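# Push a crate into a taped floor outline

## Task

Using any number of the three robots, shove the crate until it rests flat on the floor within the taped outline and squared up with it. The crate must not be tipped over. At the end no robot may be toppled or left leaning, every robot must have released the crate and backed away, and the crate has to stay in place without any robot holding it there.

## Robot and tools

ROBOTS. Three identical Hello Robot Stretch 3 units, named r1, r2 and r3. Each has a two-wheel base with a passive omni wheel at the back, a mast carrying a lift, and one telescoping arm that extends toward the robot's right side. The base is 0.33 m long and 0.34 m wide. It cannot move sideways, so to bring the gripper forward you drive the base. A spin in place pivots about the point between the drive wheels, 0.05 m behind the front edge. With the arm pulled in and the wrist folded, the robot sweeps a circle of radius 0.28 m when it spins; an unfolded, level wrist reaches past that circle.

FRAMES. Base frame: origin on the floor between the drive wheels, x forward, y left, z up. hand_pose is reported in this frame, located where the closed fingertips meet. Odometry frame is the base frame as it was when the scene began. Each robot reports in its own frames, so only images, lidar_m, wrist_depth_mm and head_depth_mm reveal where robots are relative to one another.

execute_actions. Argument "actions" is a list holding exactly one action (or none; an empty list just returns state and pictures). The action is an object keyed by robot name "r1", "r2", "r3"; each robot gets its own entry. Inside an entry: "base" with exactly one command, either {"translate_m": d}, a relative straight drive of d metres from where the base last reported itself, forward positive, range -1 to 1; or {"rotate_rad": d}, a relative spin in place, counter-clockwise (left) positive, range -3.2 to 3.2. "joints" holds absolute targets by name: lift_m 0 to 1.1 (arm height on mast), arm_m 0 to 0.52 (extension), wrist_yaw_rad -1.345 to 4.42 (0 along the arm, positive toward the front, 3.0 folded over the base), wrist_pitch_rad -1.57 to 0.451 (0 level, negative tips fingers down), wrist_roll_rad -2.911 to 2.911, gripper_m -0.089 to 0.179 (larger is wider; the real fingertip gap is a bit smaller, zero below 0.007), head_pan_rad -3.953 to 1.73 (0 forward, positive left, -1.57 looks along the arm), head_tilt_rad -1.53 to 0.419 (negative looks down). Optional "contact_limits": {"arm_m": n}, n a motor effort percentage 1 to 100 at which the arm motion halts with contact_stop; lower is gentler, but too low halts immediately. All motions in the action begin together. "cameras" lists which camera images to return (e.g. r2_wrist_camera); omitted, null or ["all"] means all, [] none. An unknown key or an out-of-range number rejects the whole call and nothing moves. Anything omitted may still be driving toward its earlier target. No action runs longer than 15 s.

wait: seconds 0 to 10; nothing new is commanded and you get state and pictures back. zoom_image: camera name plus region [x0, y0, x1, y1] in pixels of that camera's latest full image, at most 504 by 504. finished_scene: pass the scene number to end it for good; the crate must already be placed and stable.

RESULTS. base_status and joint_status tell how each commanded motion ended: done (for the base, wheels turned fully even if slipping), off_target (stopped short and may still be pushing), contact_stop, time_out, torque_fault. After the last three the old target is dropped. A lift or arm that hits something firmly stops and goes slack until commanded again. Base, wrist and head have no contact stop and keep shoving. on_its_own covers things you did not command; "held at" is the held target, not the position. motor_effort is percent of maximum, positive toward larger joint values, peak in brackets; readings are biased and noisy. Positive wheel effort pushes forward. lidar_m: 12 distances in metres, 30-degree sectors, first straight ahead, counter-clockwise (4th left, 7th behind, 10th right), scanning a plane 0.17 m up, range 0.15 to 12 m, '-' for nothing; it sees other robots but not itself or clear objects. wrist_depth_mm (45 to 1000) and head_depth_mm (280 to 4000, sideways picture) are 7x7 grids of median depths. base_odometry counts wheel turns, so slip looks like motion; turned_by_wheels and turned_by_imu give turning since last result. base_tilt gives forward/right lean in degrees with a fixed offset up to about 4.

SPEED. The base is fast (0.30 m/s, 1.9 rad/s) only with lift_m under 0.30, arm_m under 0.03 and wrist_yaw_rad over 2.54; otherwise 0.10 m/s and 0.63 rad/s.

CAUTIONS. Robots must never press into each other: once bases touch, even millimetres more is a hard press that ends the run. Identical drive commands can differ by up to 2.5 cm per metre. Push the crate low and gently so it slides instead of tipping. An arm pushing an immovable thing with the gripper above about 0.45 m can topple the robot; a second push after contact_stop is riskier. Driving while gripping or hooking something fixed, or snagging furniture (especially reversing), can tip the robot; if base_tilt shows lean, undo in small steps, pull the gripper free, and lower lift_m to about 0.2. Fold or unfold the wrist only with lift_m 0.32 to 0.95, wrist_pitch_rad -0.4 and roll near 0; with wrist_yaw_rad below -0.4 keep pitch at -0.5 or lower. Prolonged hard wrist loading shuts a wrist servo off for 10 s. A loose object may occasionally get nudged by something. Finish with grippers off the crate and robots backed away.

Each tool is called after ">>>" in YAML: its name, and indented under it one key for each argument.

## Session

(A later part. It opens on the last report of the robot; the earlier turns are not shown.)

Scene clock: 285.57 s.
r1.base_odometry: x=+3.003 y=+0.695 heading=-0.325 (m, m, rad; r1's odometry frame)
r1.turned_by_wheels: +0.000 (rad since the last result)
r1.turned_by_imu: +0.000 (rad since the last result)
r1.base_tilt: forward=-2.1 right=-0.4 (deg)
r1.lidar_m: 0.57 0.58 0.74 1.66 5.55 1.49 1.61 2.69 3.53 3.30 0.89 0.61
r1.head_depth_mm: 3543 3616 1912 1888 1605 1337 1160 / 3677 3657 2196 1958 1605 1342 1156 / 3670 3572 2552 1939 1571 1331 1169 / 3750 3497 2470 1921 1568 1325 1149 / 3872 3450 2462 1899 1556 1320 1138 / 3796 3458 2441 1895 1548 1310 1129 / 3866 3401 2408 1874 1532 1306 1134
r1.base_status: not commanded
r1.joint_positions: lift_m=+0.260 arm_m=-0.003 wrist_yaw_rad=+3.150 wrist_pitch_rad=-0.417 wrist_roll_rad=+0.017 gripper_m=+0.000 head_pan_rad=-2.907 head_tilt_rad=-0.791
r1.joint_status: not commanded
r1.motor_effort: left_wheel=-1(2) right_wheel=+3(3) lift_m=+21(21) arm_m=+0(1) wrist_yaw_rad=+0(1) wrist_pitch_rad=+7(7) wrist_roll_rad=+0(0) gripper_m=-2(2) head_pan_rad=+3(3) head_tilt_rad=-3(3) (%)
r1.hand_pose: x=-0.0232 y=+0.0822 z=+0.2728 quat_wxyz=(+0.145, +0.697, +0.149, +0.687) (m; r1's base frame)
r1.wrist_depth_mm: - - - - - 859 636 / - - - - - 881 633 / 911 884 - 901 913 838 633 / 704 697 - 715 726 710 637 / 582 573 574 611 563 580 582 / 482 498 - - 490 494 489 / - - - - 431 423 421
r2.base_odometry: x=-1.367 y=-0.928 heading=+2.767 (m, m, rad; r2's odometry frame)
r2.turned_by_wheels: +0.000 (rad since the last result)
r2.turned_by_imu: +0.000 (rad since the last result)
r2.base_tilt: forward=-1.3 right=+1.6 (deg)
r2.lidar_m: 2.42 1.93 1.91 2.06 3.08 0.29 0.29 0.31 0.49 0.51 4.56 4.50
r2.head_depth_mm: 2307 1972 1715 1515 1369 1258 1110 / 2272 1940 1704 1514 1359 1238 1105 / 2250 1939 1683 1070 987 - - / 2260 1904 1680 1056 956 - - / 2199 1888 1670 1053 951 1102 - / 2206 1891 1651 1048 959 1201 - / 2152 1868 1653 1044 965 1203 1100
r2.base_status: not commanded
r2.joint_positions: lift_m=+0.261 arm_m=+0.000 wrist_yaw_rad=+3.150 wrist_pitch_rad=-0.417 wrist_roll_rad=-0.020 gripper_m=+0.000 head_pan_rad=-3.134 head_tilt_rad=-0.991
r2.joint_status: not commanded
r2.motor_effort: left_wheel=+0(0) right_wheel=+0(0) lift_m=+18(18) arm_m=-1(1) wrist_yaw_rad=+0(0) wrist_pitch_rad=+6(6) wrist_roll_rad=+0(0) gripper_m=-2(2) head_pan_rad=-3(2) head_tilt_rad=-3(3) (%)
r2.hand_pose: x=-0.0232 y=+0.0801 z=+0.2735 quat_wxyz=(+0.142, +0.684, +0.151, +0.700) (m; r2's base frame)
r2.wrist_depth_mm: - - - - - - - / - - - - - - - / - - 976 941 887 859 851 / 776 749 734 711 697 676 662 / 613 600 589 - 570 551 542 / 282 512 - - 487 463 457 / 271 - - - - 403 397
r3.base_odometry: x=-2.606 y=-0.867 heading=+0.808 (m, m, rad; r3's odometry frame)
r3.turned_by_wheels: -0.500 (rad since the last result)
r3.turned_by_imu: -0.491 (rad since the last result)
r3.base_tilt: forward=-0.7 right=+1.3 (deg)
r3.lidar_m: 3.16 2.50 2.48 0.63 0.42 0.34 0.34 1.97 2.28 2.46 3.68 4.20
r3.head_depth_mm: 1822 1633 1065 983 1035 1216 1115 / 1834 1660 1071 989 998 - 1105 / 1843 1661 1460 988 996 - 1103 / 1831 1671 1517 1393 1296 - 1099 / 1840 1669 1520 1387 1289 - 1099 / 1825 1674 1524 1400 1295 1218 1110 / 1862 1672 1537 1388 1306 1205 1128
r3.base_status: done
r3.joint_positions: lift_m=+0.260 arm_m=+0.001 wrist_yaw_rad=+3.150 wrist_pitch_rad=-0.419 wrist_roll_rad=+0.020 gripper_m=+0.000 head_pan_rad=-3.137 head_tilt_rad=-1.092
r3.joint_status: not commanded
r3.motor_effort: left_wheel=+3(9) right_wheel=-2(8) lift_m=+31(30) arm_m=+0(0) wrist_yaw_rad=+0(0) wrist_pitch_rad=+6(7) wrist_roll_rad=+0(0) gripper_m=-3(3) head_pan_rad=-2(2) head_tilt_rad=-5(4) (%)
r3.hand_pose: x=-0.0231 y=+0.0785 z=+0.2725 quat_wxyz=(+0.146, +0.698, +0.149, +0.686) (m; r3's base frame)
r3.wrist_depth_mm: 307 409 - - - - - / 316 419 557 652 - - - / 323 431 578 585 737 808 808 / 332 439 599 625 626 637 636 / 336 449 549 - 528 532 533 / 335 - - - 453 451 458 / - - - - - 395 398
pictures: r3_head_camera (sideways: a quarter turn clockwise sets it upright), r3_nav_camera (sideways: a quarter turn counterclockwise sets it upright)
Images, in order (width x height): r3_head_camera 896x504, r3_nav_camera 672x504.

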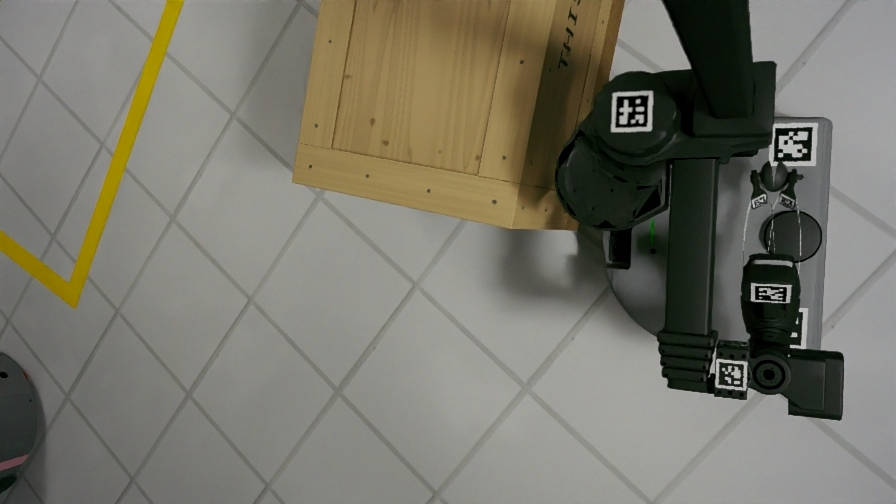

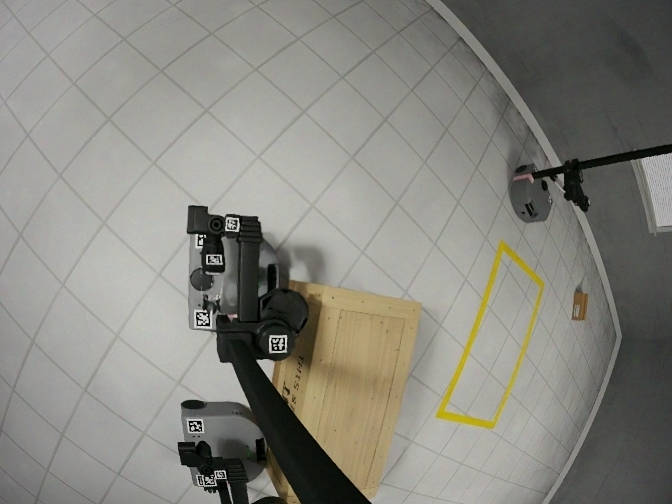

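>>> execute_actions:
  actions: []
  cameras: ["r1_head_camera","r2_head_camera","r3_head_camera","r3_nav_camera"]

Scene clock: 294.30 s.
r1.base_odometry: x=+3.003 y=+0.695 heading=-0.325 (m, m, rad; r1's odometry frame)
r1.turned_by_wheels: +0.000 (rad since the last result)
r1.turned_by_imu: +0.001 (rad since the last result)
r1.base_tilt: forward=-1.8 right=-0.4 (deg)
r1.lidar_m: 0.57 0.58 0.74 1.67 5.56 1.49 1.61 2.68 3.54 3.29 0.89 0.61
r1.head_depth_mm: 3646 3620 1920 1880 1605 1353 1163 / 3580 3634 2223 1940 1589 1334 1160 / 3653 3575 2521 1953 1584 1334 1174 / 3766 3504 2460 1920 1556 1315 1140 / 3773 3482 2474 1913 1568 1321 1141 / - 3468 2435 1899 1556 1308 1132 / 3916 3367 2386 1876 1533 1299 1126
r1.base_status: not commanded
r1.joint_positions: lift_m=+0.260 arm_m=-0.003 wrist_yaw_rad=+3.150 wrist_pitch_rad=-0.417 wrist_roll_rad=+0.017 gripper_m=+0.000 head_pan_rad=-2.907 head_tilt_rad=-0.791
r1.joint_status: not commanded
r1.motor_effort: left_wheel=-1(2) right_wheel=+3(3) lift_m=+21(21) arm_m=+0(1) wrist_yaw_rad=+0(1) wrist_pitch_rad=+7(7) wrist_roll_rad=+0(0) gripper_m=-3(2) head_pan_rad=+3(3) head_tilt_rad=-4(3) (%)
r1.hand_pose: x=-0.0232 y=+0.0822 z=+0.2728 quat_wxyz=(+0.145, +0.697, +0.149, +0.687) (m; r1's base frame)
r1.wrist_depth_mm: - - - - - 893 639 / - - - - - 892 624 / 911 896 - 928 901 823 636 / 695 696 - 703 709 703 633 / 579 580 569 621 570 574 569 / 486 497 - - 486 496 493 / - - - - 429 430 432
r2.base_odometry: x=-1.367 y=-0.928 heading=+2.767 (m, m, rad; r2's odometry frame)
r2.turned_by_wheels: +0.000 (rad since the last result)
r2.turned_by_imu: -0.001 (rad since the last result)
r2.base_tilt: forward=-1.1 right=+1.7 (deg)
r2.lidar_m: 2.42 1.93 1.91 2.06 3.08 0.29 0.29 0.31 0.49 0.51 4.56 4.49
r2.head_depth_mm: 2311 1958 1719 1529 1365 1257 1111 / 2275 1958 1693 1515 1355 1237 1099 / 2256 1923 1688 1070 989 - - / 2240 1919 1679 1063 955 - - / 2211 1898 1664 1052 950 1105 - / 2207 1878 1655 1048 958 1206 - / 2171 1866 1636 1039 968 1204 1101
r2.base_status: not commanded
r2.joint_positions: lift_m=+0.261 arm_m=+0.000 wrist_yaw_rad=+3.150 wrist_pitch_rad=-0.417 wrist_roll_rad=-0.020 gripper_m=+0.000 head_pan_rad=-3.134 head_tilt_rad=-0.991
r2.joint_status: not commanded
r2.motor_effort: left_wheel=+0(0) right_wheel=+0(0) lift_m=+18(18) arm_m=-1(1) wrist_yaw_rad=+0(0) wrist_pitch_rad=+6(6) wrist_roll_rad=+0(0) gripper_m=-2(2) head_pan_rad=-2(2) head_tilt_rad=-3(3) (%)
r2.hand_pose: x=-0.0232 y=+0.0801 z=+0.2735 quat_wxyz=(+0.142, +0.684, +0.151, +0.700) (m; r2's base frame)
r2.wrist_depth_mm: - - - - - - - / - - - - - - - / - - 977 920 897 867 838 / 773 747 731 698 701 672 660 / 613 597 587 - 564 546 540 / 283 514 - - 486 463 451 / 273 - - - - 403 396
r3.base_odometry: x=-2.606 y=-0.867 heading=+0.808 (m, m, rad; r3's odometry frame)
r3.turned_by_wheels: +0.000 (rad since the last result)
r3.turned_by_imu: +0.000 (rad since the last result)
r3.base_tilt: forward=-0.7 right=+1.3 (deg)
r3.lidar_m: 3.16 2.50 2.48 0.63 0.42 0.34 0.34 1.97 2.29 2.46 3.71 4.20
r3.head_depth_mm: 1821 1651 1066 984 1032 1210 1110 / 1838 1668 1073 986 999 - 1101 / 1833 1668 1468 986 990 - 1102 / 1834 1670 1516 1393 1299 - 1102 / 1860 1672 1521 1396 1299 - 1093 / 1839 1688 1522 1394 1294 1211 1111 / 1837 1686 1537 1400 1290 1201 1128
r3.base_status: done
r3.joint_positions: lift_m=+0.260 arm_m=+0.001 wrist_yaw_rad=+3.150 wrist_pitch_rad=-0.419 wrist_roll_rad=+0.020 gripper_m=+0.000 head_pan_rad=-3.137 head_tilt_rad=-1.092
r3.joint_status: not commanded
r3.motor_effort: left_wheel=+2(9) right_wheel=-2(8) lift_m=+31(30) arm_m=+0(0) wrist_yaw_rad=+0(0) wrist_pitch_rad=+7(7) wrist_roll_rad=+0(0) gripper_m=-2(3) head_pan_rad=-2(2) head_tilt_rad=-5(4) (%)
r3.hand_pose: x=-0.0231 y=+0.0785 z=+0.2725 quat_wxyz=(+0.146, +0.698, +0.149, +0.686) (m; r3's base frame)
r3.wrist_depth_mm: 308 407 - - - - - / 317 420 545 654 - - - / 323 430 576 585 735 795 799 / 332 442 599 614 625 637 639 / 336 447 544 - 527 527 530 / 335 - - - 453 450 453 / - - - - - 395 399
pictures: r1_head_camera (sideways: a quarter turn clockwise sets it upright), r2_head_camera (sideways: a quarter turn clockwise sets it upright), r3_head_camera (sideways: a quarter turn clockwise sets it upright), r3_nav_camera (sideways: a quarter turn counterclockwise sets it upright)
Images, in order (width x height): r1_head_camera 896x504, r2_head_camera 896x504, r3_head_camera 896x504, r3_nav_camera 672x504.

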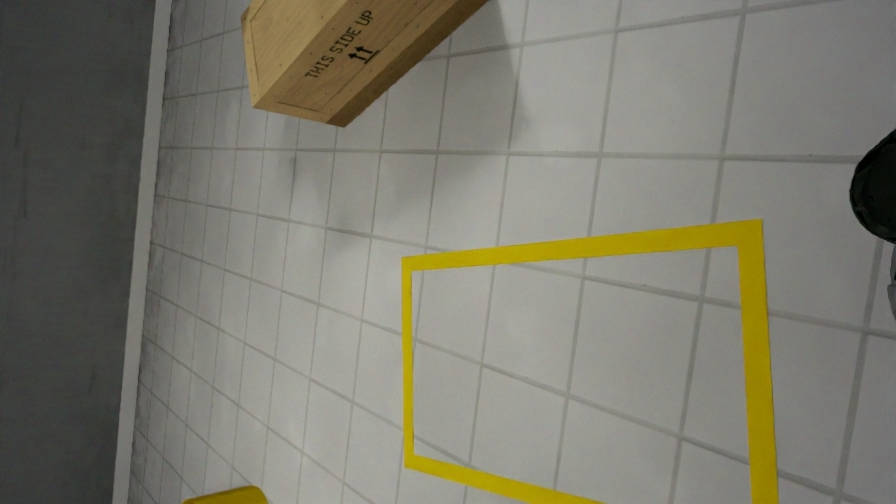

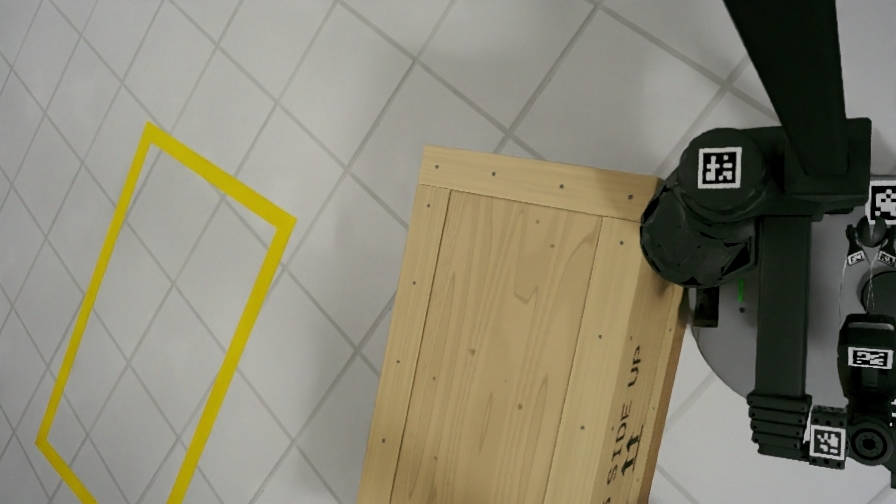

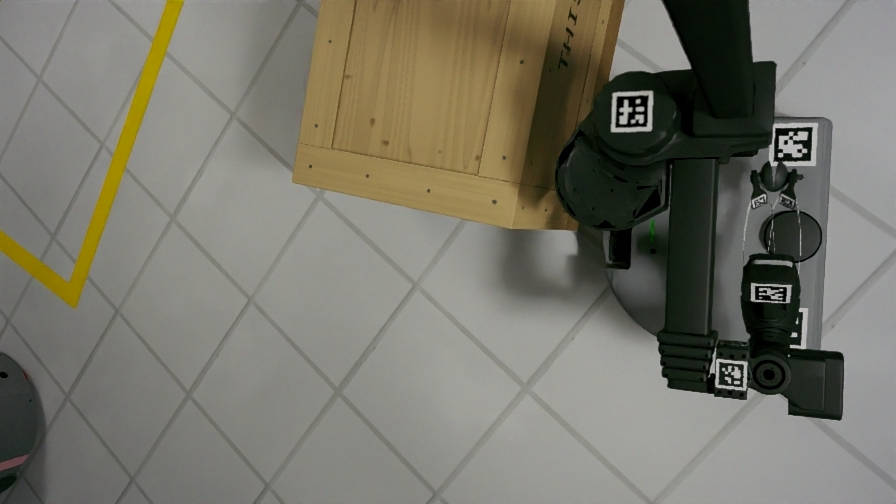

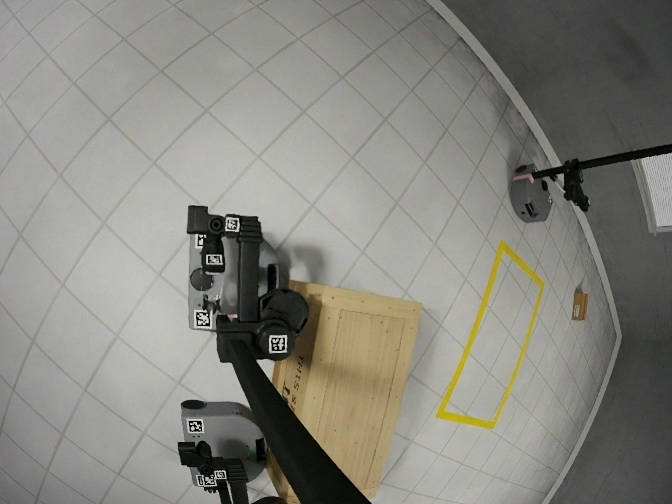

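>>> execute_actions:
  actions:
    - {"r3":{"base":{"rotate_rad":-0.3}}}
  cameras: []

>>> execute_actions:
  actions:
    - {"r3":{"base":{"translate_m":-0.3}},"r2":{"base":{"translate_m":-0.1}}}
  cameras: ["r2_head_camera","r3_head_camera","r3_nav_camera"]

Scene clock: 299.87 s.
r1.base_odometry: x=+3.003 y=+0.695 heading=-0.325 (m, m, rad; r1's odometry frame)
r1.turned_by_wheels: +0.000 (rad since the last result)
r1.turned_by_imu: +0.001 (rad since the last result)
r1.base_tilt: forward=-1.9 right=-0.4 (deg)
r1.lidar_m: 0.57 0.58 0.74 1.66 5.55 1.49 1.62 2.69 3.53 3.30 0.89 0.61
r1.head_depth_mm: 3583 3681 1923 1875 1593 1339 1160 / 3642 3630 2222 1946 1579 1338 1154 / 3665 3656 2498 1945 1568 1332 1173 / 3736 3493 2500 1921 1557 1325 1142 / 3740 3468 2463 1911 1541 1321 1132 / 3855 3405 2467 1907 1542 1314 1133 / 3890 3371 2434 1881 1541 1297 1128
r1.base_status: not commanded
r1.joint_positions: lift_m=+0.260 arm_m=-0.003 wrist_yaw_rad=+3.150 wrist_pitch_rad=-0.417 wrist_roll_rad=+0.017 gripper_m=+0.000 head_pan_rad=-2.907 head_tilt_rad=-0.791
r1.joint_status: not commanded
r1.motor_effort: left_wheel=-1(2) right_wheel=+3(3) lift_m=+21(21) arm_m=+0(0) wrist_yaw_rad=+0(1) wrist_pitch_rad=+7(7) wrist_roll_rad=+0(0) gripper_m=-3(2) head_pan_rad=+3(2) head_tilt_rad=-4(3) (%)
r1.hand_pose: x=-0.0232 y=+0.0822 z=+0.2728 quat_wxyz=(+0.145, +0.697, +0.149, +0.687) (m; r1's base frame)
r1.wrist_depth_mm: - - - - - 861 627 / - - - - - 895 638 / 898 863 - 925 880 829 637 / 691 698 - 703 719 688 626 / 569 567 578 629 568 576 574 / 481 509 - - 487 494 486 / - - - - 430 414 422
r2.base_odometry: x=-1.367 y=-0.928 heading=+2.767 (m, m, rad; r2's odometry frame)
r2.turned_by_wheels: +0.000 (rad since the last result)
r2.turned_by_imu: -0.001 (rad since the last result)
r2.base_tilt: forward=-1.2 right=+1.8 (deg)
r2.lidar_m: 2.41 1.94 1.91 2.06 3.09 0.28 0.28 0.31 0.49 0.49 4.55 4.52
r2.head_depth_mm: 2291 1966 1726 1520 1369 1258 1108 / 2263 1963 1702 1513 1360 1240 1105 / 2240 1937 1694 1067 991 - - / 2234 1918 1681 1067 960 - - / 2221 1899 1659 1052 949 1103 - / 2205 1885 1655 1047 958 1200 - / 2168 1858 1640 1042 966 1197 1102
r2.base_status: not commanded
r2.joint_positions: lift_m=+0.261 arm_m=+0.000 wrist_yaw_rad=+3.150 wrist_pitch_rad=-0.417 wrist_roll_rad=-0.020 gripper_m=+0.000 head_pan_rad=-3.134 head_tilt_rad=-0.991
r2.joint_status: not commanded
r2.motor_effort: left_wheel=+0(0) right_wheel=-1(0) lift_m=+18(18) arm_m=-1(1) wrist_yaw_rad=+0(0) wrist_pitch_rad=+6(6) wrist_roll_rad=+0(0) gripper_m=-1(2) head_pan_rad=-3(3) head_tilt_rad=-4(4) (%)
r2.hand_pose: x=-0.0232 y=+0.0801 z=+0.2735 quat_wxyz=(+0.142, +0.684, +0.151, +0.700) (m; r2's base frame)
r2.wrist_depth_mm: - - - - - - - / - - - - - - - / - - 958 951 896 863 831 / 769 756 741 703 685 678 667 / 613 600 586 - 566 551 540 / 282 517 - - 489 466 458 / 274 - - - - 404 395
r3.base_odometry: x=-2.606 y=-0.867 heading=+0.508 (m, m, rad; r3's odometry frame)
r3.turned_by_wheels: -0.300 (rad since the last result)
r3.turned_by_imu: -0.295 (rad since the last result)
r3.base_tilt: forward=-0.7 right=+1.2 (deg)
r3.lidar_m: 4.22 2.73 2.47 0.63 0.56 0.37 0.34 0.34 2.29 2.30 2.79 4.19
r3.head_depth_mm: 1814 1636 1064 983 1250 1211 1113 / 1823 1652 1072 985 1201 - 1109 / 1835 1643 1077 989 1080 - 1097 / 1847 1661 1076 990 1143 - 1102 / 1857 1670 1499 1362 1290 - 1103 / 1857 1681 1520 1395 1295 1220 1113 / 1876 1670 1526 1406 1296 1208 1126
r3.base_status: done
r3.joint_positions: lift_m=+0.260 arm_m=+0.001 wrist_yaw_rad=+3.150 wrist_pitch_rad=-0.419 wrist_roll_rad=+0.020 gripper_m=+0.000 head_pan_rad=-3.137 head_tilt_rad=-1.092
r3.joint_status: not commanded
r3.motor_effort: left_wheel=+3(9) right_wheel=-2(9) lift_m=+31(31) arm_m=-1(0) wrist_yaw_rad=+0(0) wrist_pitch_rad=+6(7) wrist_roll_rad=-1(0) gripper_m=-3(3) head_pan_rad=-2(2) head_tilt_rad=-6(4) (%)
r3.hand_pose: x=-0.0231 y=+0.0785 z=+0.2725 quat_wxyz=(+0.146, +0.698, +0.149, +0.686) (m; r3's base frame)
r3.wrist_depth_mm: 419 638 - - - - - / 416 612 657 - - - - / 410 570 542 732 807 807 796 / 404 591 597 637 639 635 635 / 402 525 549 - 532 532 527 / 391 - - - 452 452 451 / - - - - - 394 397
pictures: none
No camera images: the call's "cameras" was empty. Leave "cameras" out to get every camera's image.

Scene clock: 302.37 s.
r1.base_odometry: x=+3.003 y=+0.695 heading=-0.325 (m, m, rad; r1's odometry frame)
r1.turned_by_wheels: +0.000 (rad since the last result)
r1.turned_by_imu: +0.001 (rad since the last result)
r1.base_tilt: forward=-2.1 right=-0.4 (deg)
r1.lidar_m: 0.57 0.58 0.74 1.66 5.51 1.44 1.53 2.68 3.54 3.29 0.89 0.61
r1.head_depth_mm: 3535 3655 1886 1828 1594 1343 1159 / 3709 3607 2090 1944 1584 1336 1149 / 3696 3596 2509 1933 1566 1333 1183 / 3790 3525 2501 1907 1570 1320 1147 / 3860 3531 2467 1896 1556 1313 1138 / 3893 3381 2428 1889 1541 1308 1131 / 3864 3371 2422 1881 1534 1301 1128
r1.base_status: not commanded
r1.joint_positions: lift_m=+0.260 arm_m=-0.003 wrist_yaw_rad=+3.150 wrist_pitch_rad=-0.417 wrist_roll_rad=+0.017 gripper_m=+0.000 head_pan_rad=-2.907 head_tilt_rad=-0.791
r1.joint_status: not commanded
r1.motor_effort: left_wheel=-1(2) right_wheel=+3(3) lift_m=+21(21) arm_m=+0(0) wrist_yaw_rad=+1(0) wrist_pitch_rad=+7(7) wrist_roll_rad=+0(0) gripper_m=-2(2) head_pan_rad=+2(3) head_tilt_rad=-3(4) (%)
r1.hand_pose: x=-0.0232 y=+0.0822 z=+0.2728 quat_wxyz=(+0.145, +0.697, +0.149, +0.687) (m; r1's base frame)
r1.wrist_depth_mm: - - - - - 879 631 / - - - - - 871 632 / 900 896 - 900 898 830 643 / 689 705 - 703 700 701 640 / 564 569 579 611 578 570 577 / 484 505 - - 480 487 492 / - - - - 426 428 427
r2.base_odometry: x=-1.274 y=-0.965 heading=+2.767 (m, m, rad; r2's odometry frame)
r2.turned_by_wheels: +0.000 (rad since the last result)
r2.turned_by_imu: -0.034 (rad since the last result)
r2.base_tilt: forward=-1.2 right=+1.8 (deg)
r2.lidar_m: 2.55 1.99 1.96 2.09 3.03 0.28 0.28 0.30 0.44 0.45 4.31 4.58
r2.head_depth_mm: 2299 1966 1710 1522 1371 1256 1110 / 2268 1929 1699 1514 1360 1247 1105 / 2258 1937 1677 1086 989 - - / 2234 1910 1678 1061 957 - - / 2205 1901 1667 1054 951 1044 - / 2173 1890 1661 1051 943 1188 - / 2167 1877 1645 1040 950 1184 1104
r2.base_status: done
r2.joint_positions: lift_m=+0.261 arm_m=+0.000 wrist_yaw_rad=+3.151 wrist_pitch_rad=-0.417 wrist_roll_rad=-0.020 gripper_m=+0.000 head_pan_rad=-3.135 head_tilt_rad=-0.992
r2.joint_status: not commanded
r2.motor_effort: left_wheel=-4(100) right_wheel=-12(49) lift_m=+18(18) arm_m=-1(1) wrist_yaw_rad=+0(1) wrist_pitch_rad=+6(6) wrist_roll_rad=+0(0) gripper_m=-1(1) head_pan_rad=-2(3) head_tilt_rad=-4(4) (%)
r2.hand_pose: x=-0.0233 y=+0.0801 z=+0.2734 quat_wxyz=(+0.142, +0.684, +0.151, +0.700) (m; r2's base frame)
r2.wrist_depth_mm: - - - - - - - / - - - - - - - / - - 971 938 906 875 850 / 762 755 727 706 699 675 659 / 618 596 587 - 560 551 539 / 279 519 - - 485 464 460 / 267 - - - - 403 397
r3.base_odometry: x=-2.867 y=-1.012 heading=+0.508 (m, m, rad; r3's odometry frame)
r3.turned_by_wheels: -0.001 (rad since the last result)
r3.turned_by_imu: +0.164 (rad since the last result)
r3.base_tilt: forward=-0.7 right=+1.2 (deg)
r3.lidar_m: 3.58 2.59 2.50 0.57 0.39 0.29 0.28 0.29 2.27 2.35 3.17 4.34
r3.head_depth_mm: 1824 1647 1506 985 946 1214 1112 / 1819 1630 1506 986 941 - 1101 / 1843 1667 1513 988 936 - 1094 / 1850 1671 1519 988 941 - 1105 / 1847 1675 1522 1402 1290 - 1101 / 1856 1682 1524 1400 1295 1211 1113 / 1832 1675 1532 1414 1289 1208 1125
r3.base_status: translate_m off_target (by the wheels' count: -0.2995 of -0.3000)
r3.joint_positions: lift_m=+0.260 arm_m=+0.001 wrist_yaw_rad=+3.150 wrist_pitch_rad=-0.419 wrist_roll_rad=+0.020 gripper_m=+0.000 head_pan_rad=-3.137 head_tilt_rad=-1.092
r3.joint_status: not commanded
r3.on_its_own: left_wheel is at rest, and its effort (-65) is outside its rest range (-18 to +18); right_wheel is at rest, and its effort (-72) is outside its rest range (-18 to +18)
r3.motor_effort: left_wheel=-65(89) right_wheel=-72(80) lift_m=+31(31) arm_m=-1(0) wrist_yaw_rad=+0(3) wrist_pitch_rad=+7(7) wrist_roll_rad=+0(0) gripper_m=-3(3) head_pan_rad=-2(2) head_tilt_rad=-5(5) (%)
r3.hand_pose: x=-0.0232 y=+0.0785 z=+0.2724 quat_wxyz=(+0.146, +0.697, +0.149, +0.686) (m; r3's base frame)
r3.wrist_depth_mm: 290 401 - - - - - / 294 407 587 654 - - - / 297 407 590 529 763 806 804 / 299 415 607 582 608 638 632 / 296 416 551 - 528 529 529 / 290 - - - 453 455 455 / - - - - - 393 392
pictures: r2_head_camera (sideways: a quarter turn clockwise sets it upright), r3_head_camera (sideways: a quarter turn clockwise sets it upright), r3_nav_camera (sideways: a quarter turn counterclockwise sets it upright)
Images, in order (width x height): r2_head_camera 896x504, r3_head_camera 896x504, r3_nav_camera 672x504.

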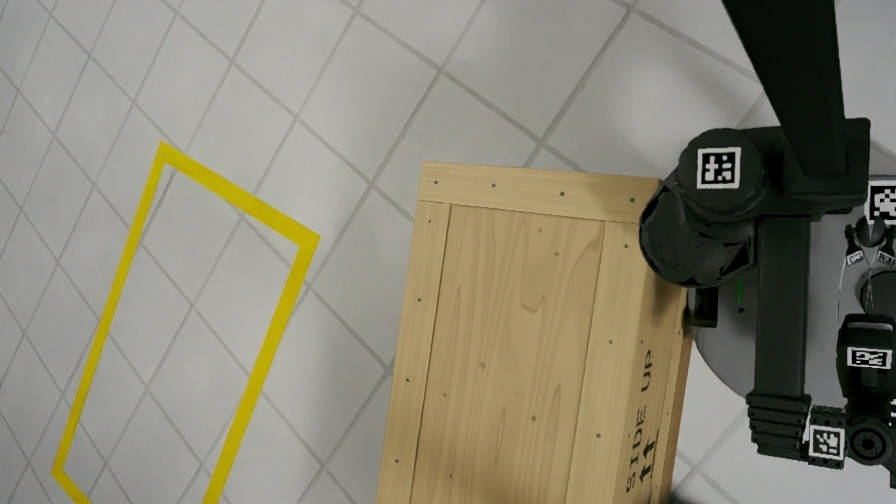

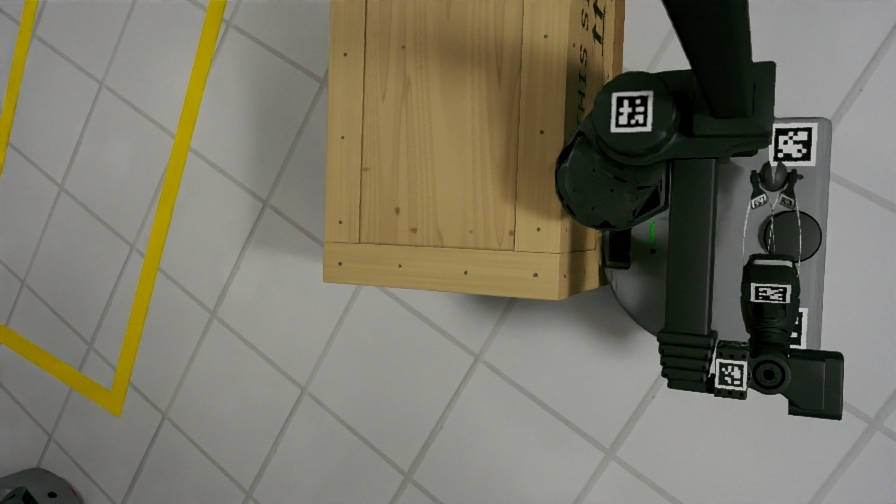

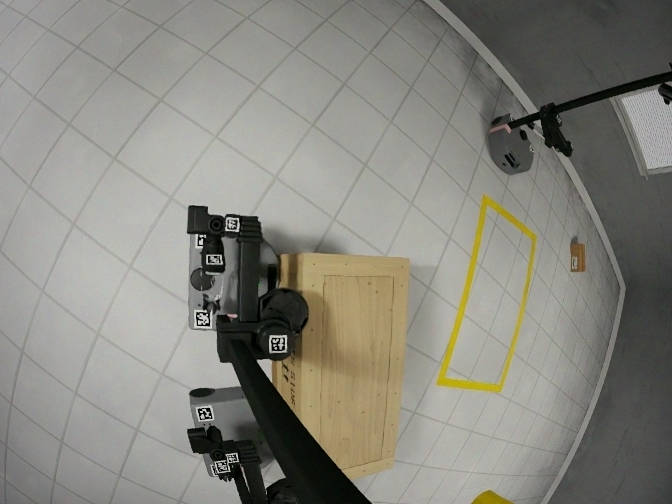

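>>> execute_actions:
  actions:
    - {"r3":{"base":{"rotate_rad":0.13}},"r2":{"base":{"rotate_rad":0.13}}}
  cameras: []

>>> execute_actions:
  actions:
    - {"r3":{"base":{"translate_m":-0.4}},"r2":{"base":{"translate_m":-0.35}}}
  cameras: ["r2_head_camera","r3_head_camera","r3_nav_camera"]

Scene clock: 308.00 s.
r1.base_odometry: x=+3.003 y=+0.695 heading=-0.325 (m, m, rad; r1's odometry frame)
r1.turned_by_wheels: +0.000 (rad since the last result)
r1.turned_by_imu: +0.001 (rad since the last result)
r1.base_tilt: forward=-1.9 right=-0.4 (deg)
r1.lidar_m: 0.57 0.58 0.74 1.66 5.51 1.44 1.53 2.69 3.54 3.31 0.89 0.61
r1.head_depth_mm: 3571 3712 1884 1833 1594 1338 1161 / 3615 3584 2082 1960 1585 1335 1154 / 3692 3556 2515 1936 1582 1330 1170 / 3780 3518 2464 1912 1565 1323 1143 / 3871 3449 2466 1908 1560 1316 1134 / 3851 3454 2466 1891 1545 1308 1138 / - 3362 2442 1884 1543 1300 1129
r1.base_status: not commanded
r1.joint_positions: lift_m=+0.260 arm_m=-0.003 wrist_yaw_rad=+3.150 wrist_pitch_rad=-0.417 wrist_roll_rad=+0.017 gripper_m=+0.000 head_pan_rad=-2.907 head_tilt_rad=-0.791
r1.joint_status: not commanded
r1.motor_effort: left_wheel=-2(2) right_wheel=+3(3) lift_m=+21(21) arm_m=+0(0) wrist_yaw_rad=+0(0) wrist_pitch_rad=+7(7) wrist_roll_rad=+0(0) gripper_m=-2(2) head_pan_rad=+3(4) head_tilt_rad=-4(4) (%)
r1.hand_pose: x=-0.0232 y=+0.0822 z=+0.2728 quat_wxyz=(+0.145, +0.697, +0.149, +0.687) (m; r1's base frame)
r1.wrist_depth_mm: - - - - - 866 634 / - - - - - 879 623 / 925 910 - 885 890 841 641 / 691 706 - 694 698 707 636 / 572 568 564 619 579 572 582 / 481 505 - - 483 488 487 / - - - - 432 421 425
r2.base_odometry: x=-1.274 y=-0.965 heading=+2.897 (m, m, rad; r2's odometry frame)
r2.turned_by_wheels: +0.130 (rad since the last result)
r2.turned_by_imu: +0.130 (rad since the last result)
r2.base_tilt: forward=-1.2 right=+1.8 (deg)
r2.lidar_m: 2.30 1.96 1.96 2.20 2.13 0.28 0.28 0.31 0.46 0.57 4.61 4.32
r2.head_depth_mm: 2296 1962 1718 1517 1369 1253 1109 / 2262 1959 1700 1514 1342 1243 1105 / 2260 1941 1685 1065 962 - - / 2233 1901 1679 1060 957 - - / 2197 1895 1668 1052 951 1106 - / 2188 1890 1649 1047 961 1208 - / 2165 1866 1640 1040 966 1206 1100
r2.base_status: done
r2.joint_positions: lift_m=+0.261 arm_m=+0.000 wrist_yaw_rad=+3.151 wrist_pitch_rad=-0.417 wrist_roll_rad=-0.020 gripper_m=+0.000 head_pan_rad=-3.135 head_tilt_rad=-0.992
r2.joint_status: not commanded
r2.motor_effort: left_wheel=-3(22) right_wheel=+2(5) lift_m=+17(18) arm_m=-1(1) wrist_yaw_rad=+0(0) wrist_pitch_rad=+6(6) wrist_roll_rad=+0(0) gripper_m=-2(2) head_pan_rad=-2(3) head_tilt_rad=-3(3) (%)
r2.hand_pose: x=-0.0233 y=+0.0801 z=+0.2735 quat_wxyz=(+0.142, +0.684, +0.151, +0.700) (m; r2's base frame)
r2.wrist_depth_mm: - - - - - - - / - - - - - - - / - - 981 942 905 866 839 / 260 745 740 703 701 665 659 / 262 601 588 - 565 549 535 / 266 483 - - 485 462 455 / 262 - - - - 403 396
r3.base_odometry: x=-2.867 y=-1.012 heading=+0.637 (m, m, rad; r3's odometry frame)
r3.turned_by_wheels: +0.130 (rad since the last result)
r3.turned_by_imu: +0.127 (rad since the last result)
r3.base_tilt: forward=-0.7 right=+1.3 (deg)
r3.lidar_m: 3.20 2.52 2.49 0.57 0.35 0.28 0.28 1.89 2.26 2.44 3.66 4.34
r3.head_depth_mm: 1822 1654 1509 980 931 1211 1115 / 1834 1650 1504 990 928 - 1107 / 1834 1646 1505 987 927 - 1102 / 1857 1661 1521 1024 975 - 1108 / 1857 1682 1523 1399 1302 - 1103 / 1807 1671 1531 1393 1293 1219 1117 / 1776 1680 1526 1409 1297 1200 1129
r3.base_status: done
r3.joint_positions: lift_m=+0.260 arm_m=+0.001 wrist_yaw_rad=+3.150 wrist_pitch_rad=-0.419 wrist_roll_rad=+0.020 gripper_m=+0.000 head_pan_rad=-3.137 head_tilt_rad=-1.092
r3.joint_status: not commanded
r3.motor_effort: left_wheel=-2(64) right_wheel=+5(44) lift_m=+31(31) arm_m=-1(0) wrist_yaw_rad=+0(1) wrist_pitch_rad=+6(7) wrist_roll_rad=+0(0) gripper_m=-3(3) head_pan_rad=-2(2) head_tilt_rad=-5(5) (%)
r3.hand_pose: x=-0.0232 y=+0.0785 z=+0.2724 quat_wxyz=(+0.146, +0.697, +0.149, +0.686) (m; r3's base frame)
r3.wrist_depth_mm: 260 338 - - - - - / 266 348 467 657 - - - / 272 359 490 518 531 813 806 / 276 367 523 571 588 635 643 / 280 371 535 - 530 529 535 / 276 - - - 452 454 453 / - - - - - 396 397
pictures: none
No camera images: the call's "cameras" was empty. Leave "cameras" out to get every camera's image.

Scene clock: 311.67 s.
r1.base_odometry: x=+3.003 y=+0.695 heading=-0.325 (m, m, rad; r1's odometry frame)
r1.turned_by_wheels: +0.000 (rad since the last result)
r1.turned_by_imu: +0.001 (rad since the last result)
r1.base_tilt: forward=-2.0 right=-0.4 (deg)
r1.lidar_m: 0.57 0.58 0.74 1.66 5.57 1.23 1.12 2.69 3.54 3.29 0.89 0.61
r1.head_depth_mm: 3552 3303 2005 1500 1604 1344 1161 / 3602 3648 1797 1524 1572 1337 1150 / 3738 3591 1927 1830 1595 1330 1170 / 3738 3548 2478 1916 1561 1325 1149 / 3856 3462 2454 1900 1555 1315 1137 / 3896 3365 2448 1906 1553 1319 1134 / 3975 3334 2403 1884 1541 1296 1127
r1.base_status: not commanded
r1.joint_positions: lift_m=+0.260 arm_m=-0.003 wrist_yaw_rad=+3.150 wrist_pitch_rad=-0.417 wrist_roll_rad=+0.017 gripper_m=+0.000 head_pan_rad=-2.907 head_tilt_rad=-0.791
r1.joint_status: not commanded
r1.motor_effort: left_wheel=-1(1) right_wheel=+3(3) lift_m=+21(21) arm_m=+0(1) wrist_yaw_rad=-1(1) wrist_pitch_rad=+7(7) wrist_roll_rad=+0(0) gripper_m=-3(3) head_pan_rad=+2(3) head_tilt_rad=-4(3) (%)
r1.hand_pose: x=-0.0232 y=+0.0822 z=+0.2728 quat_wxyz=(+0.145, +0.697, +0.149, +0.687) (m; r1's base frame)
r1.wrist_depth_mm: - - - - - 873 627 / - - - - - 878 636 / 894 882 - 922 893 843 658 / 692 693 - 697 706 704 632 / 578 572 574 624 569 583 578 / 491 503 - - 494 490 483 / - - - - 427 424 422
r2.base_odometry: x=-0.934 y=-1.050 heading=+2.897 (m, m, rad; r2's odometry frame)
r2.turned_by_wheels: +0.000 (rad since the last result)
r2.turned_by_imu: -0.018 (rad since the last result)
r2.base_tilt: forward=-1.2 right=+1.7 (deg)
r2.lidar_m: 2.63 2.19 2.18 2.43 1.90 0.27 0.27 0.32 0.46 0.56 4.60 4.85
r2.head_depth_mm: 2311 1967 1709 1520 1368 1258 1109 / 2265 1938 1701 1490 1327 1245 1104 / 2258 1920 1689 1062 961 - - / 2225 1908 1683 1060 957 - - / 2214 1898 1668 1055 952 1128 - / 2185 1871 1658 1047 971 1218 - / 2155 1870 1641 1044 982 1203 1099
r2.base_status: done
r2.joint_positions: lift_m=+0.261 arm_m=+0.000 wrist_yaw_rad=+3.150 wrist_pitch_rad=-0.417 wrist_roll_rad=-0.020 gripper_m=+0.000 head_pan_rad=-3.135 head_tilt_rad=-0.993
r2.joint_status: not commanded
r2.motor_effort: left_wheel=-2(100) right_wheel=-11(42) lift_m=+17(18) arm_m=-1(1) wrist_yaw_rad=-1(0) wrist_pitch_rad=+6(6) wrist_roll_rad=+0(0) gripper_m=-3(2) head_pan_rad=-3(3) head_tilt_rad=-2(3) (%)
r2.hand_pose: x=-0.0232 y=+0.0801 z=+0.2734 quat_wxyz=(+0.142, +0.684, +0.151, +0.700) (m; r2's base frame)
r2.wrist_depth_mm: - - - - - - - / - - - - - - - / - - 973 926 890 856 842 / 249 746 729 708 702 678 656 / 254 601 583 - 565 555 540 / 260 323 - - 492 463 456 / 258 - - - - 404 397
r3.base_odometry: x=-3.189 y=-1.250 heading=+0.637 (m, m, rad; r3's odometry frame)
r3.turned_by_wheels: +0.000 (rad since the last result)
r3.turned_by_imu: +0.028 (rad since the last result)
r3.base_tilt: forward=-0.7 right=+1.2 (deg)
r3.lidar_m: 3.40 2.76 0.56 0.56 0.32 0.28 0.27 1.54 2.03 2.21 3.40 4.64
r3.head_depth_mm: 1823 1644 1500 984 918 1155 1111 / 1833 1659 1507 986 918 - 1102 / 1847 1654 1509 991 934 - 1099 / 1859 1659 1505 1382 1026 - 1105 / 1869 1670 1519 1392 1294 - 1100 / 1679 1660 1515 1405 1299 1221 1107 / 1643 1635 1526 1409 1294 1204 1124
r3.base_status: translate_m off_target (by the wheels' count: -0.3996 of -0.4000)
r3.joint_positions: lift_m=+0.260 arm_m=+0.001 wrist_yaw_rad=+3.150 wrist_pitch_rad=-0.419 wrist_roll_rad=+0.020 gripper_m=+0.000 head_pan_rad=-3.137 head_tilt_rad=-1.092
r3.joint_status: not commanded
r3.on_its_own: left_wheel is at rest, and its effort (-51) is outside its rest range (-18 to +18); right_wheel is at rest, and its effort (-53) is outside its rest range (-18 to +18)
r3.motor_effort: left_wheel=-51(75) right_wheel=-53(100) lift_m=+31(31) arm_m=+0(1) wrist_yaw_rad=+0(1) wrist_pitch_rad=+7(7) wrist_roll_rad=+0(0) gripper_m=-3(3) head_pan_rad=-2(2) head_tilt_rad=-4(5) (%)
r3.hand_pose: x=-0.0232 y=+0.0785 z=+0.2724 quat_wxyz=(+0.146, +0.697, +0.149, +0.686) (m; r3's base frame)
r3.wrist_depth_mm: 240 303 - - - - - / 248 316 401 658 654 - - / 254 327 429 513 505 802 801 / 261 336 461 548 537 642 641 / 269 347 489 - 534 532 531 / 267 - - - 452 453 451 / - - - - - 394 394
pictures: r2_head_camera (sideways: a quarter turn clockwise sets it upright), r3_head_camera (sideways: a quarter turn clockwise sets it upright), r3_nav_camera (sideways: a quarter turn counterclockwise sets it upright)
Images, in order (width x height): r2_head_camera 896x504, r3_head_camera 896x504, r3_nav_camera 672x504.

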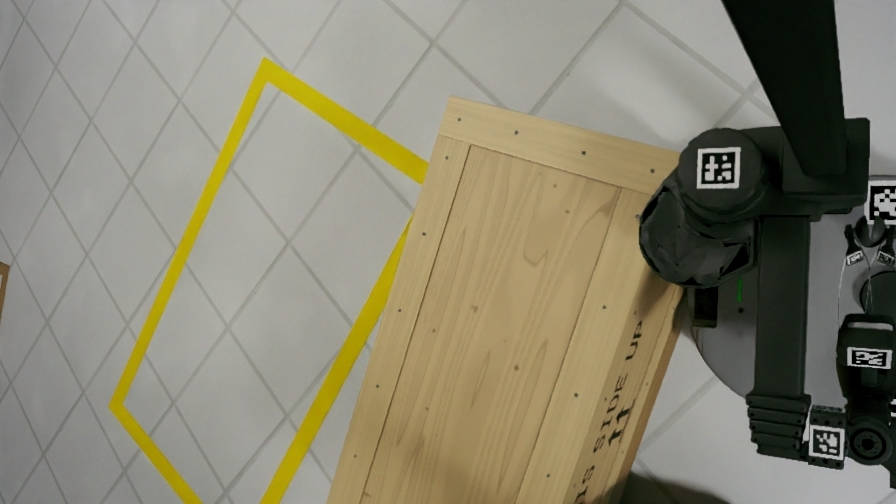

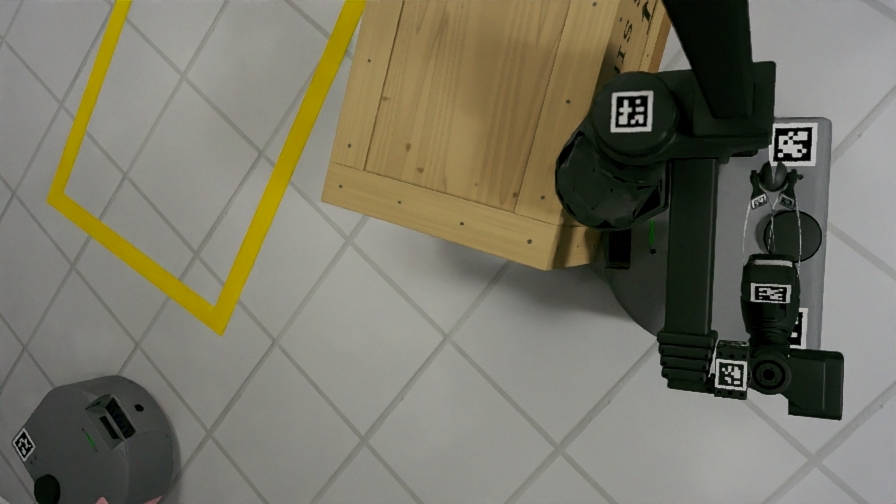

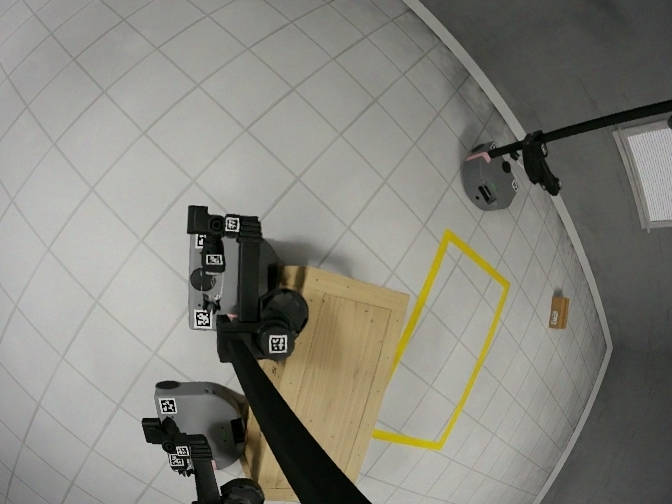

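>>> execute_actions:
  actions:
    - {"r3":{"base":{"translate_m":-0.41}},"r2":{"base":{"translate_m":-0.35}},"r1":{"base":{"translate_m":0.25}}}
  cameras: ["r1_head_camera","r2_head_camera","r3_head_camera","r3_nav_camera"]

Scene clock: 317.07 s.
r1.base_odometry: x=+3.240 y=+0.615 heading=-0.325 (m, m, rad; r1's odometry frame)
r1.turned_by_wheels: +0.000 (rad since the last result)
r1.turned_by_imu: +0.002 (rad since the last result)
r1.base_tilt: forward=-2.0 right=-0.4 (deg)
r1.lidar_m: 0.32 0.32 0.42 0.93 5.61 1.53 1.12 2.89 3.53 1.88 0.50 0.34
r1.head_depth_mm: 3789 3441 1584 1729 1587 1339 1162 / 3852 3403 2103 1627 1586 1337 1148 / 3904 3601 1777 1539 1580 1332 1170 / - 3537 1838 1739 1567 1322 1146 / - 3420 2443 1907 1552 1318 1132 / - 3458 2409 1892 1557 1302 1136 / - 3074 2405 1874 1542 1310 1126
r1.base_status: done
r1.joint_positions: lift_m=+0.260 arm_m=-0.003 wrist_yaw_rad=+3.150 wrist_pitch_rad=-0.417 wrist_roll_rad=+0.017 gripper_m=+0.000 head_pan_rad=-2.907 head_tilt_rad=-0.791
r1.joint_status: not commanded
r1.motor_effort: left_wheel=-1(5) right_wheel=+3(11) lift_m=+21(21) arm_m=+0(0) wrist_yaw_rad=+0(0) wrist_pitch_rad=+7(7) wrist_roll_rad=+0(0) gripper_m=-3(2) head_pan_rad=+3(3) head_tilt_rad=-3(4) (%)
r1.hand_pose: x=-0.0232 y=+0.0822 z=+0.2728 quat_wxyz=(+0.145, +0.697, +0.149, +0.687) (m; r1's base frame)
r1.wrist_depth_mm: - - - - 825 498 368 / - - - - 816 512 367 / 885 889 - 926 804 522 375 / 701 720 - 697 699 523 376 / 571 569 559 625 567 520 381 / 479 495 - - 493 477 380 / - - - - 427 419 377
r2.base_odometry: x=-0.595 y=-1.135 heading=+2.898 (m, m, rad; r2's odometry frame)
r2.turned_by_wheels: +0.000 (rad since the last result)
r2.turned_by_imu: +0.000 (rad since the last result)
r2.base_tilt: forward=-1.1 right=+1.8 (deg)
r2.lidar_m: 2.91 2.42 2.41 2.70 3.56 0.27 0.27 0.34 0.47 2.60 4.18 5.10
r2.head_depth_mm: 2298 1954 1719 1529 1366 1259 1111 / 2291 1933 1703 1505 1307 1237 1105 / 2242 1935 1692 1066 963 - - / 2205 1898 1671 1062 952 - - / 2170 1891 1669 1056 962 1194 - / 2188 1883 1647 1048 981 1222 - / 2168 1874 1164 1045 1108 1208 1102
r2.base_status: done
r2.joint_positions: lift_m=+0.261 arm_m=+0.000 wrist_yaw_rad=+3.150 wrist_pitch_rad=-0.417 wrist_roll_rad=-0.020 gripper_m=+0.000 head_pan_rad=-3.135 head_tilt_rad=-0.993
r2.joint_status: not commanded
r2.motor_effort: left_wheel=+2(100) right_wheel=-12(42) lift_m=+18(18) arm_m=-1(1) wrist_yaw_rad=+0(0) wrist_pitch_rad=+6(6) wrist_roll_rad=+0(0) gripper_m=-2(1) head_pan_rad=-2(2) head_tilt_rad=-4(3) (%)
r2.hand_pose: x=-0.0232 y=+0.0801 z=+0.2734 quat_wxyz=(+0.142, +0.684, +0.151, +0.700) (m; r2's base frame)
r2.wrist_depth_mm: - - - - - - - / - - - - - - - / 236 - 965 939 907 868 851 / 240 750 732 706 687 674 655 / 247 575 583 - 561 552 540 / 253 308 - - 483 465 454 / 255 - - - - 405 396
r3.base_odometry: x=-3.518 y=-1.493 heading=+0.637 (m, m, rad; r3's odometry frame)
r3.turned_by_wheels: +0.000 (rad since the last result)
r3.turned_by_imu: -0.013 (rad since the last result)
r3.base_tilt: forward=-0.6 right=+1.2 (deg)
r3.lidar_m: 3.75 3.01 0.56 0.50 0.30 0.27 0.27 1.44 1.78 1.93 2.94 4.97
r3.head_depth_mm: 1824 1657 1504 985 908 1104 1113 / 1833 1642 1496 980 921 - 1104 / 1852 1654 1513 987 932 - 1098 / 1843 1668 1512 1394 1076 - 1106 / 1846 1667 1522 1395 1292 - 1102 / 1868 1693 1523 1403 1293 1211 1108 / 1857 1636 1525 1408 1295 1204 1124
r3.base_status: translate_m off_target (by the wheels' count: -0.4095 of -0.4100)
r3.joint_positions: lift_m=+0.260 arm_m=+0.001 wrist_yaw_rad=+3.150 wrist_pitch_rad=-0.419 wrist_roll_rad=+0.020 gripper_m=+0.000 head_pan_rad=-3.137 head_tilt_rad=-1.092
r3.joint_status: not commanded
r3.on_its_own: left_wheel is at rest, and its effort (-59) is outside its rest range (-18 to +18); right_wheel is at rest, and its effort (-85) is outside its rest range (-18 to +18)
r3.motor_effort: left_wheel=-59(74) right_wheel=-85(89) lift_m=+31(31) arm_m=+0(0) wrist_yaw_rad=-1(0) wrist_pitch_rad=+7(7) wrist_roll_rad=+0(0) gripper_m=-3(3) head_pan_rad=-2(2) head_tilt_rad=-4(5) (%)
r3.hand_pose: x=-0.0232 y=+0.0785 z=+0.2724 quat_wxyz=(+0.146, +0.697, +0.149, +0.686) (m; r3's base frame)
r3.wrist_depth_mm: 228 282 - - - - - / 235 293 361 654 665 - - / 244 306 390 525 481 735 799 / 254 319 423 554 516 584 639 / 261 329 450 - 533 530 528 / 266 - - - 453 452 454 / - - - - - 396 395
pictures: r1_head_camera (sideways: a quarter turn clockwise sets it upright), r2_head_camera (sideways: a quarter turn clockwise sets it upright), r3_head_camera (sideways: a quarter turn clockwise sets it upright), r3_nav_camera (sideways: a quarter turn counterclockwise sets it upright)
Images, in order (width x height): r1_head_camera 896x504, r2_head_camera 896x504, r3_head_camera 896x504, r3_nav_camera 672x504.

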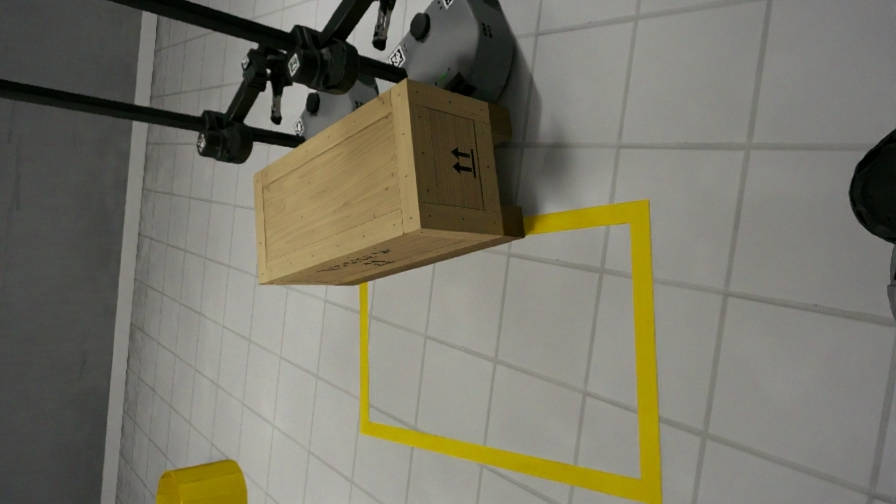

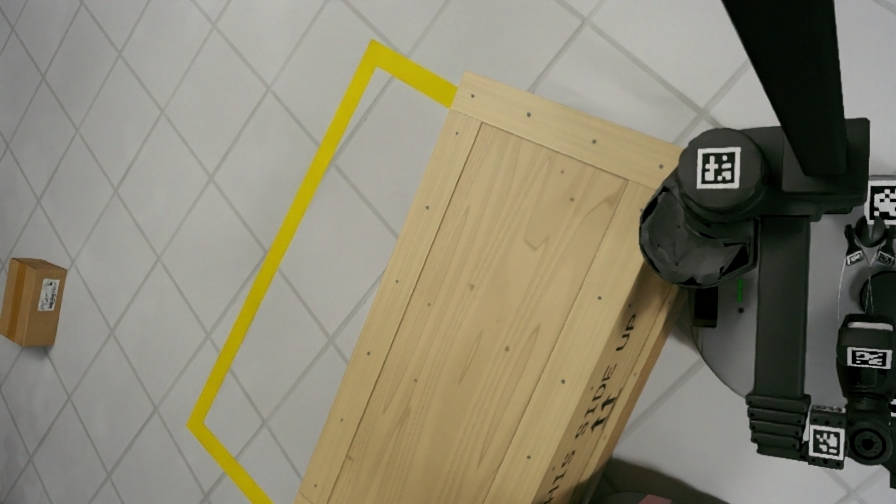

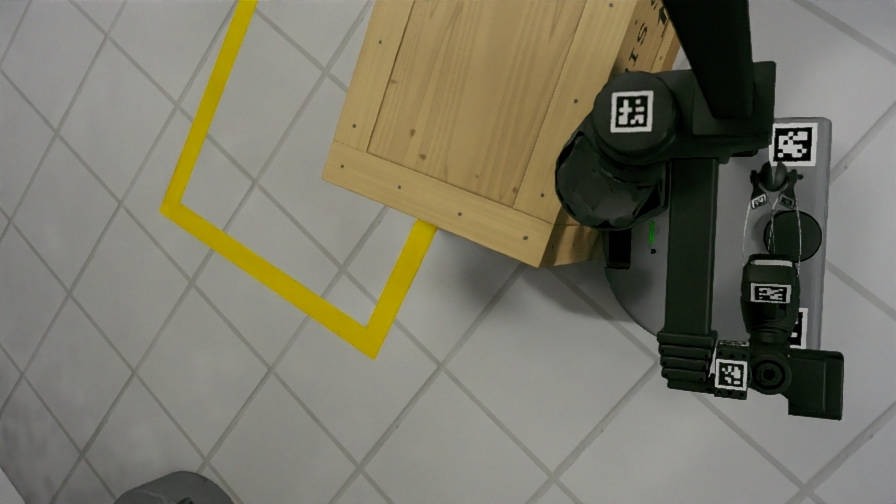

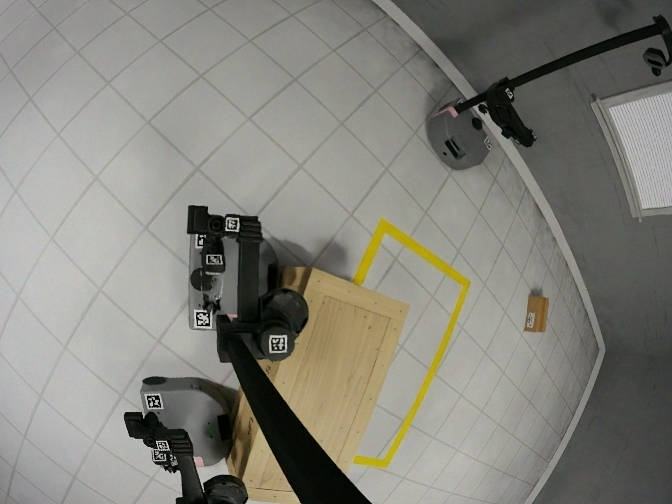

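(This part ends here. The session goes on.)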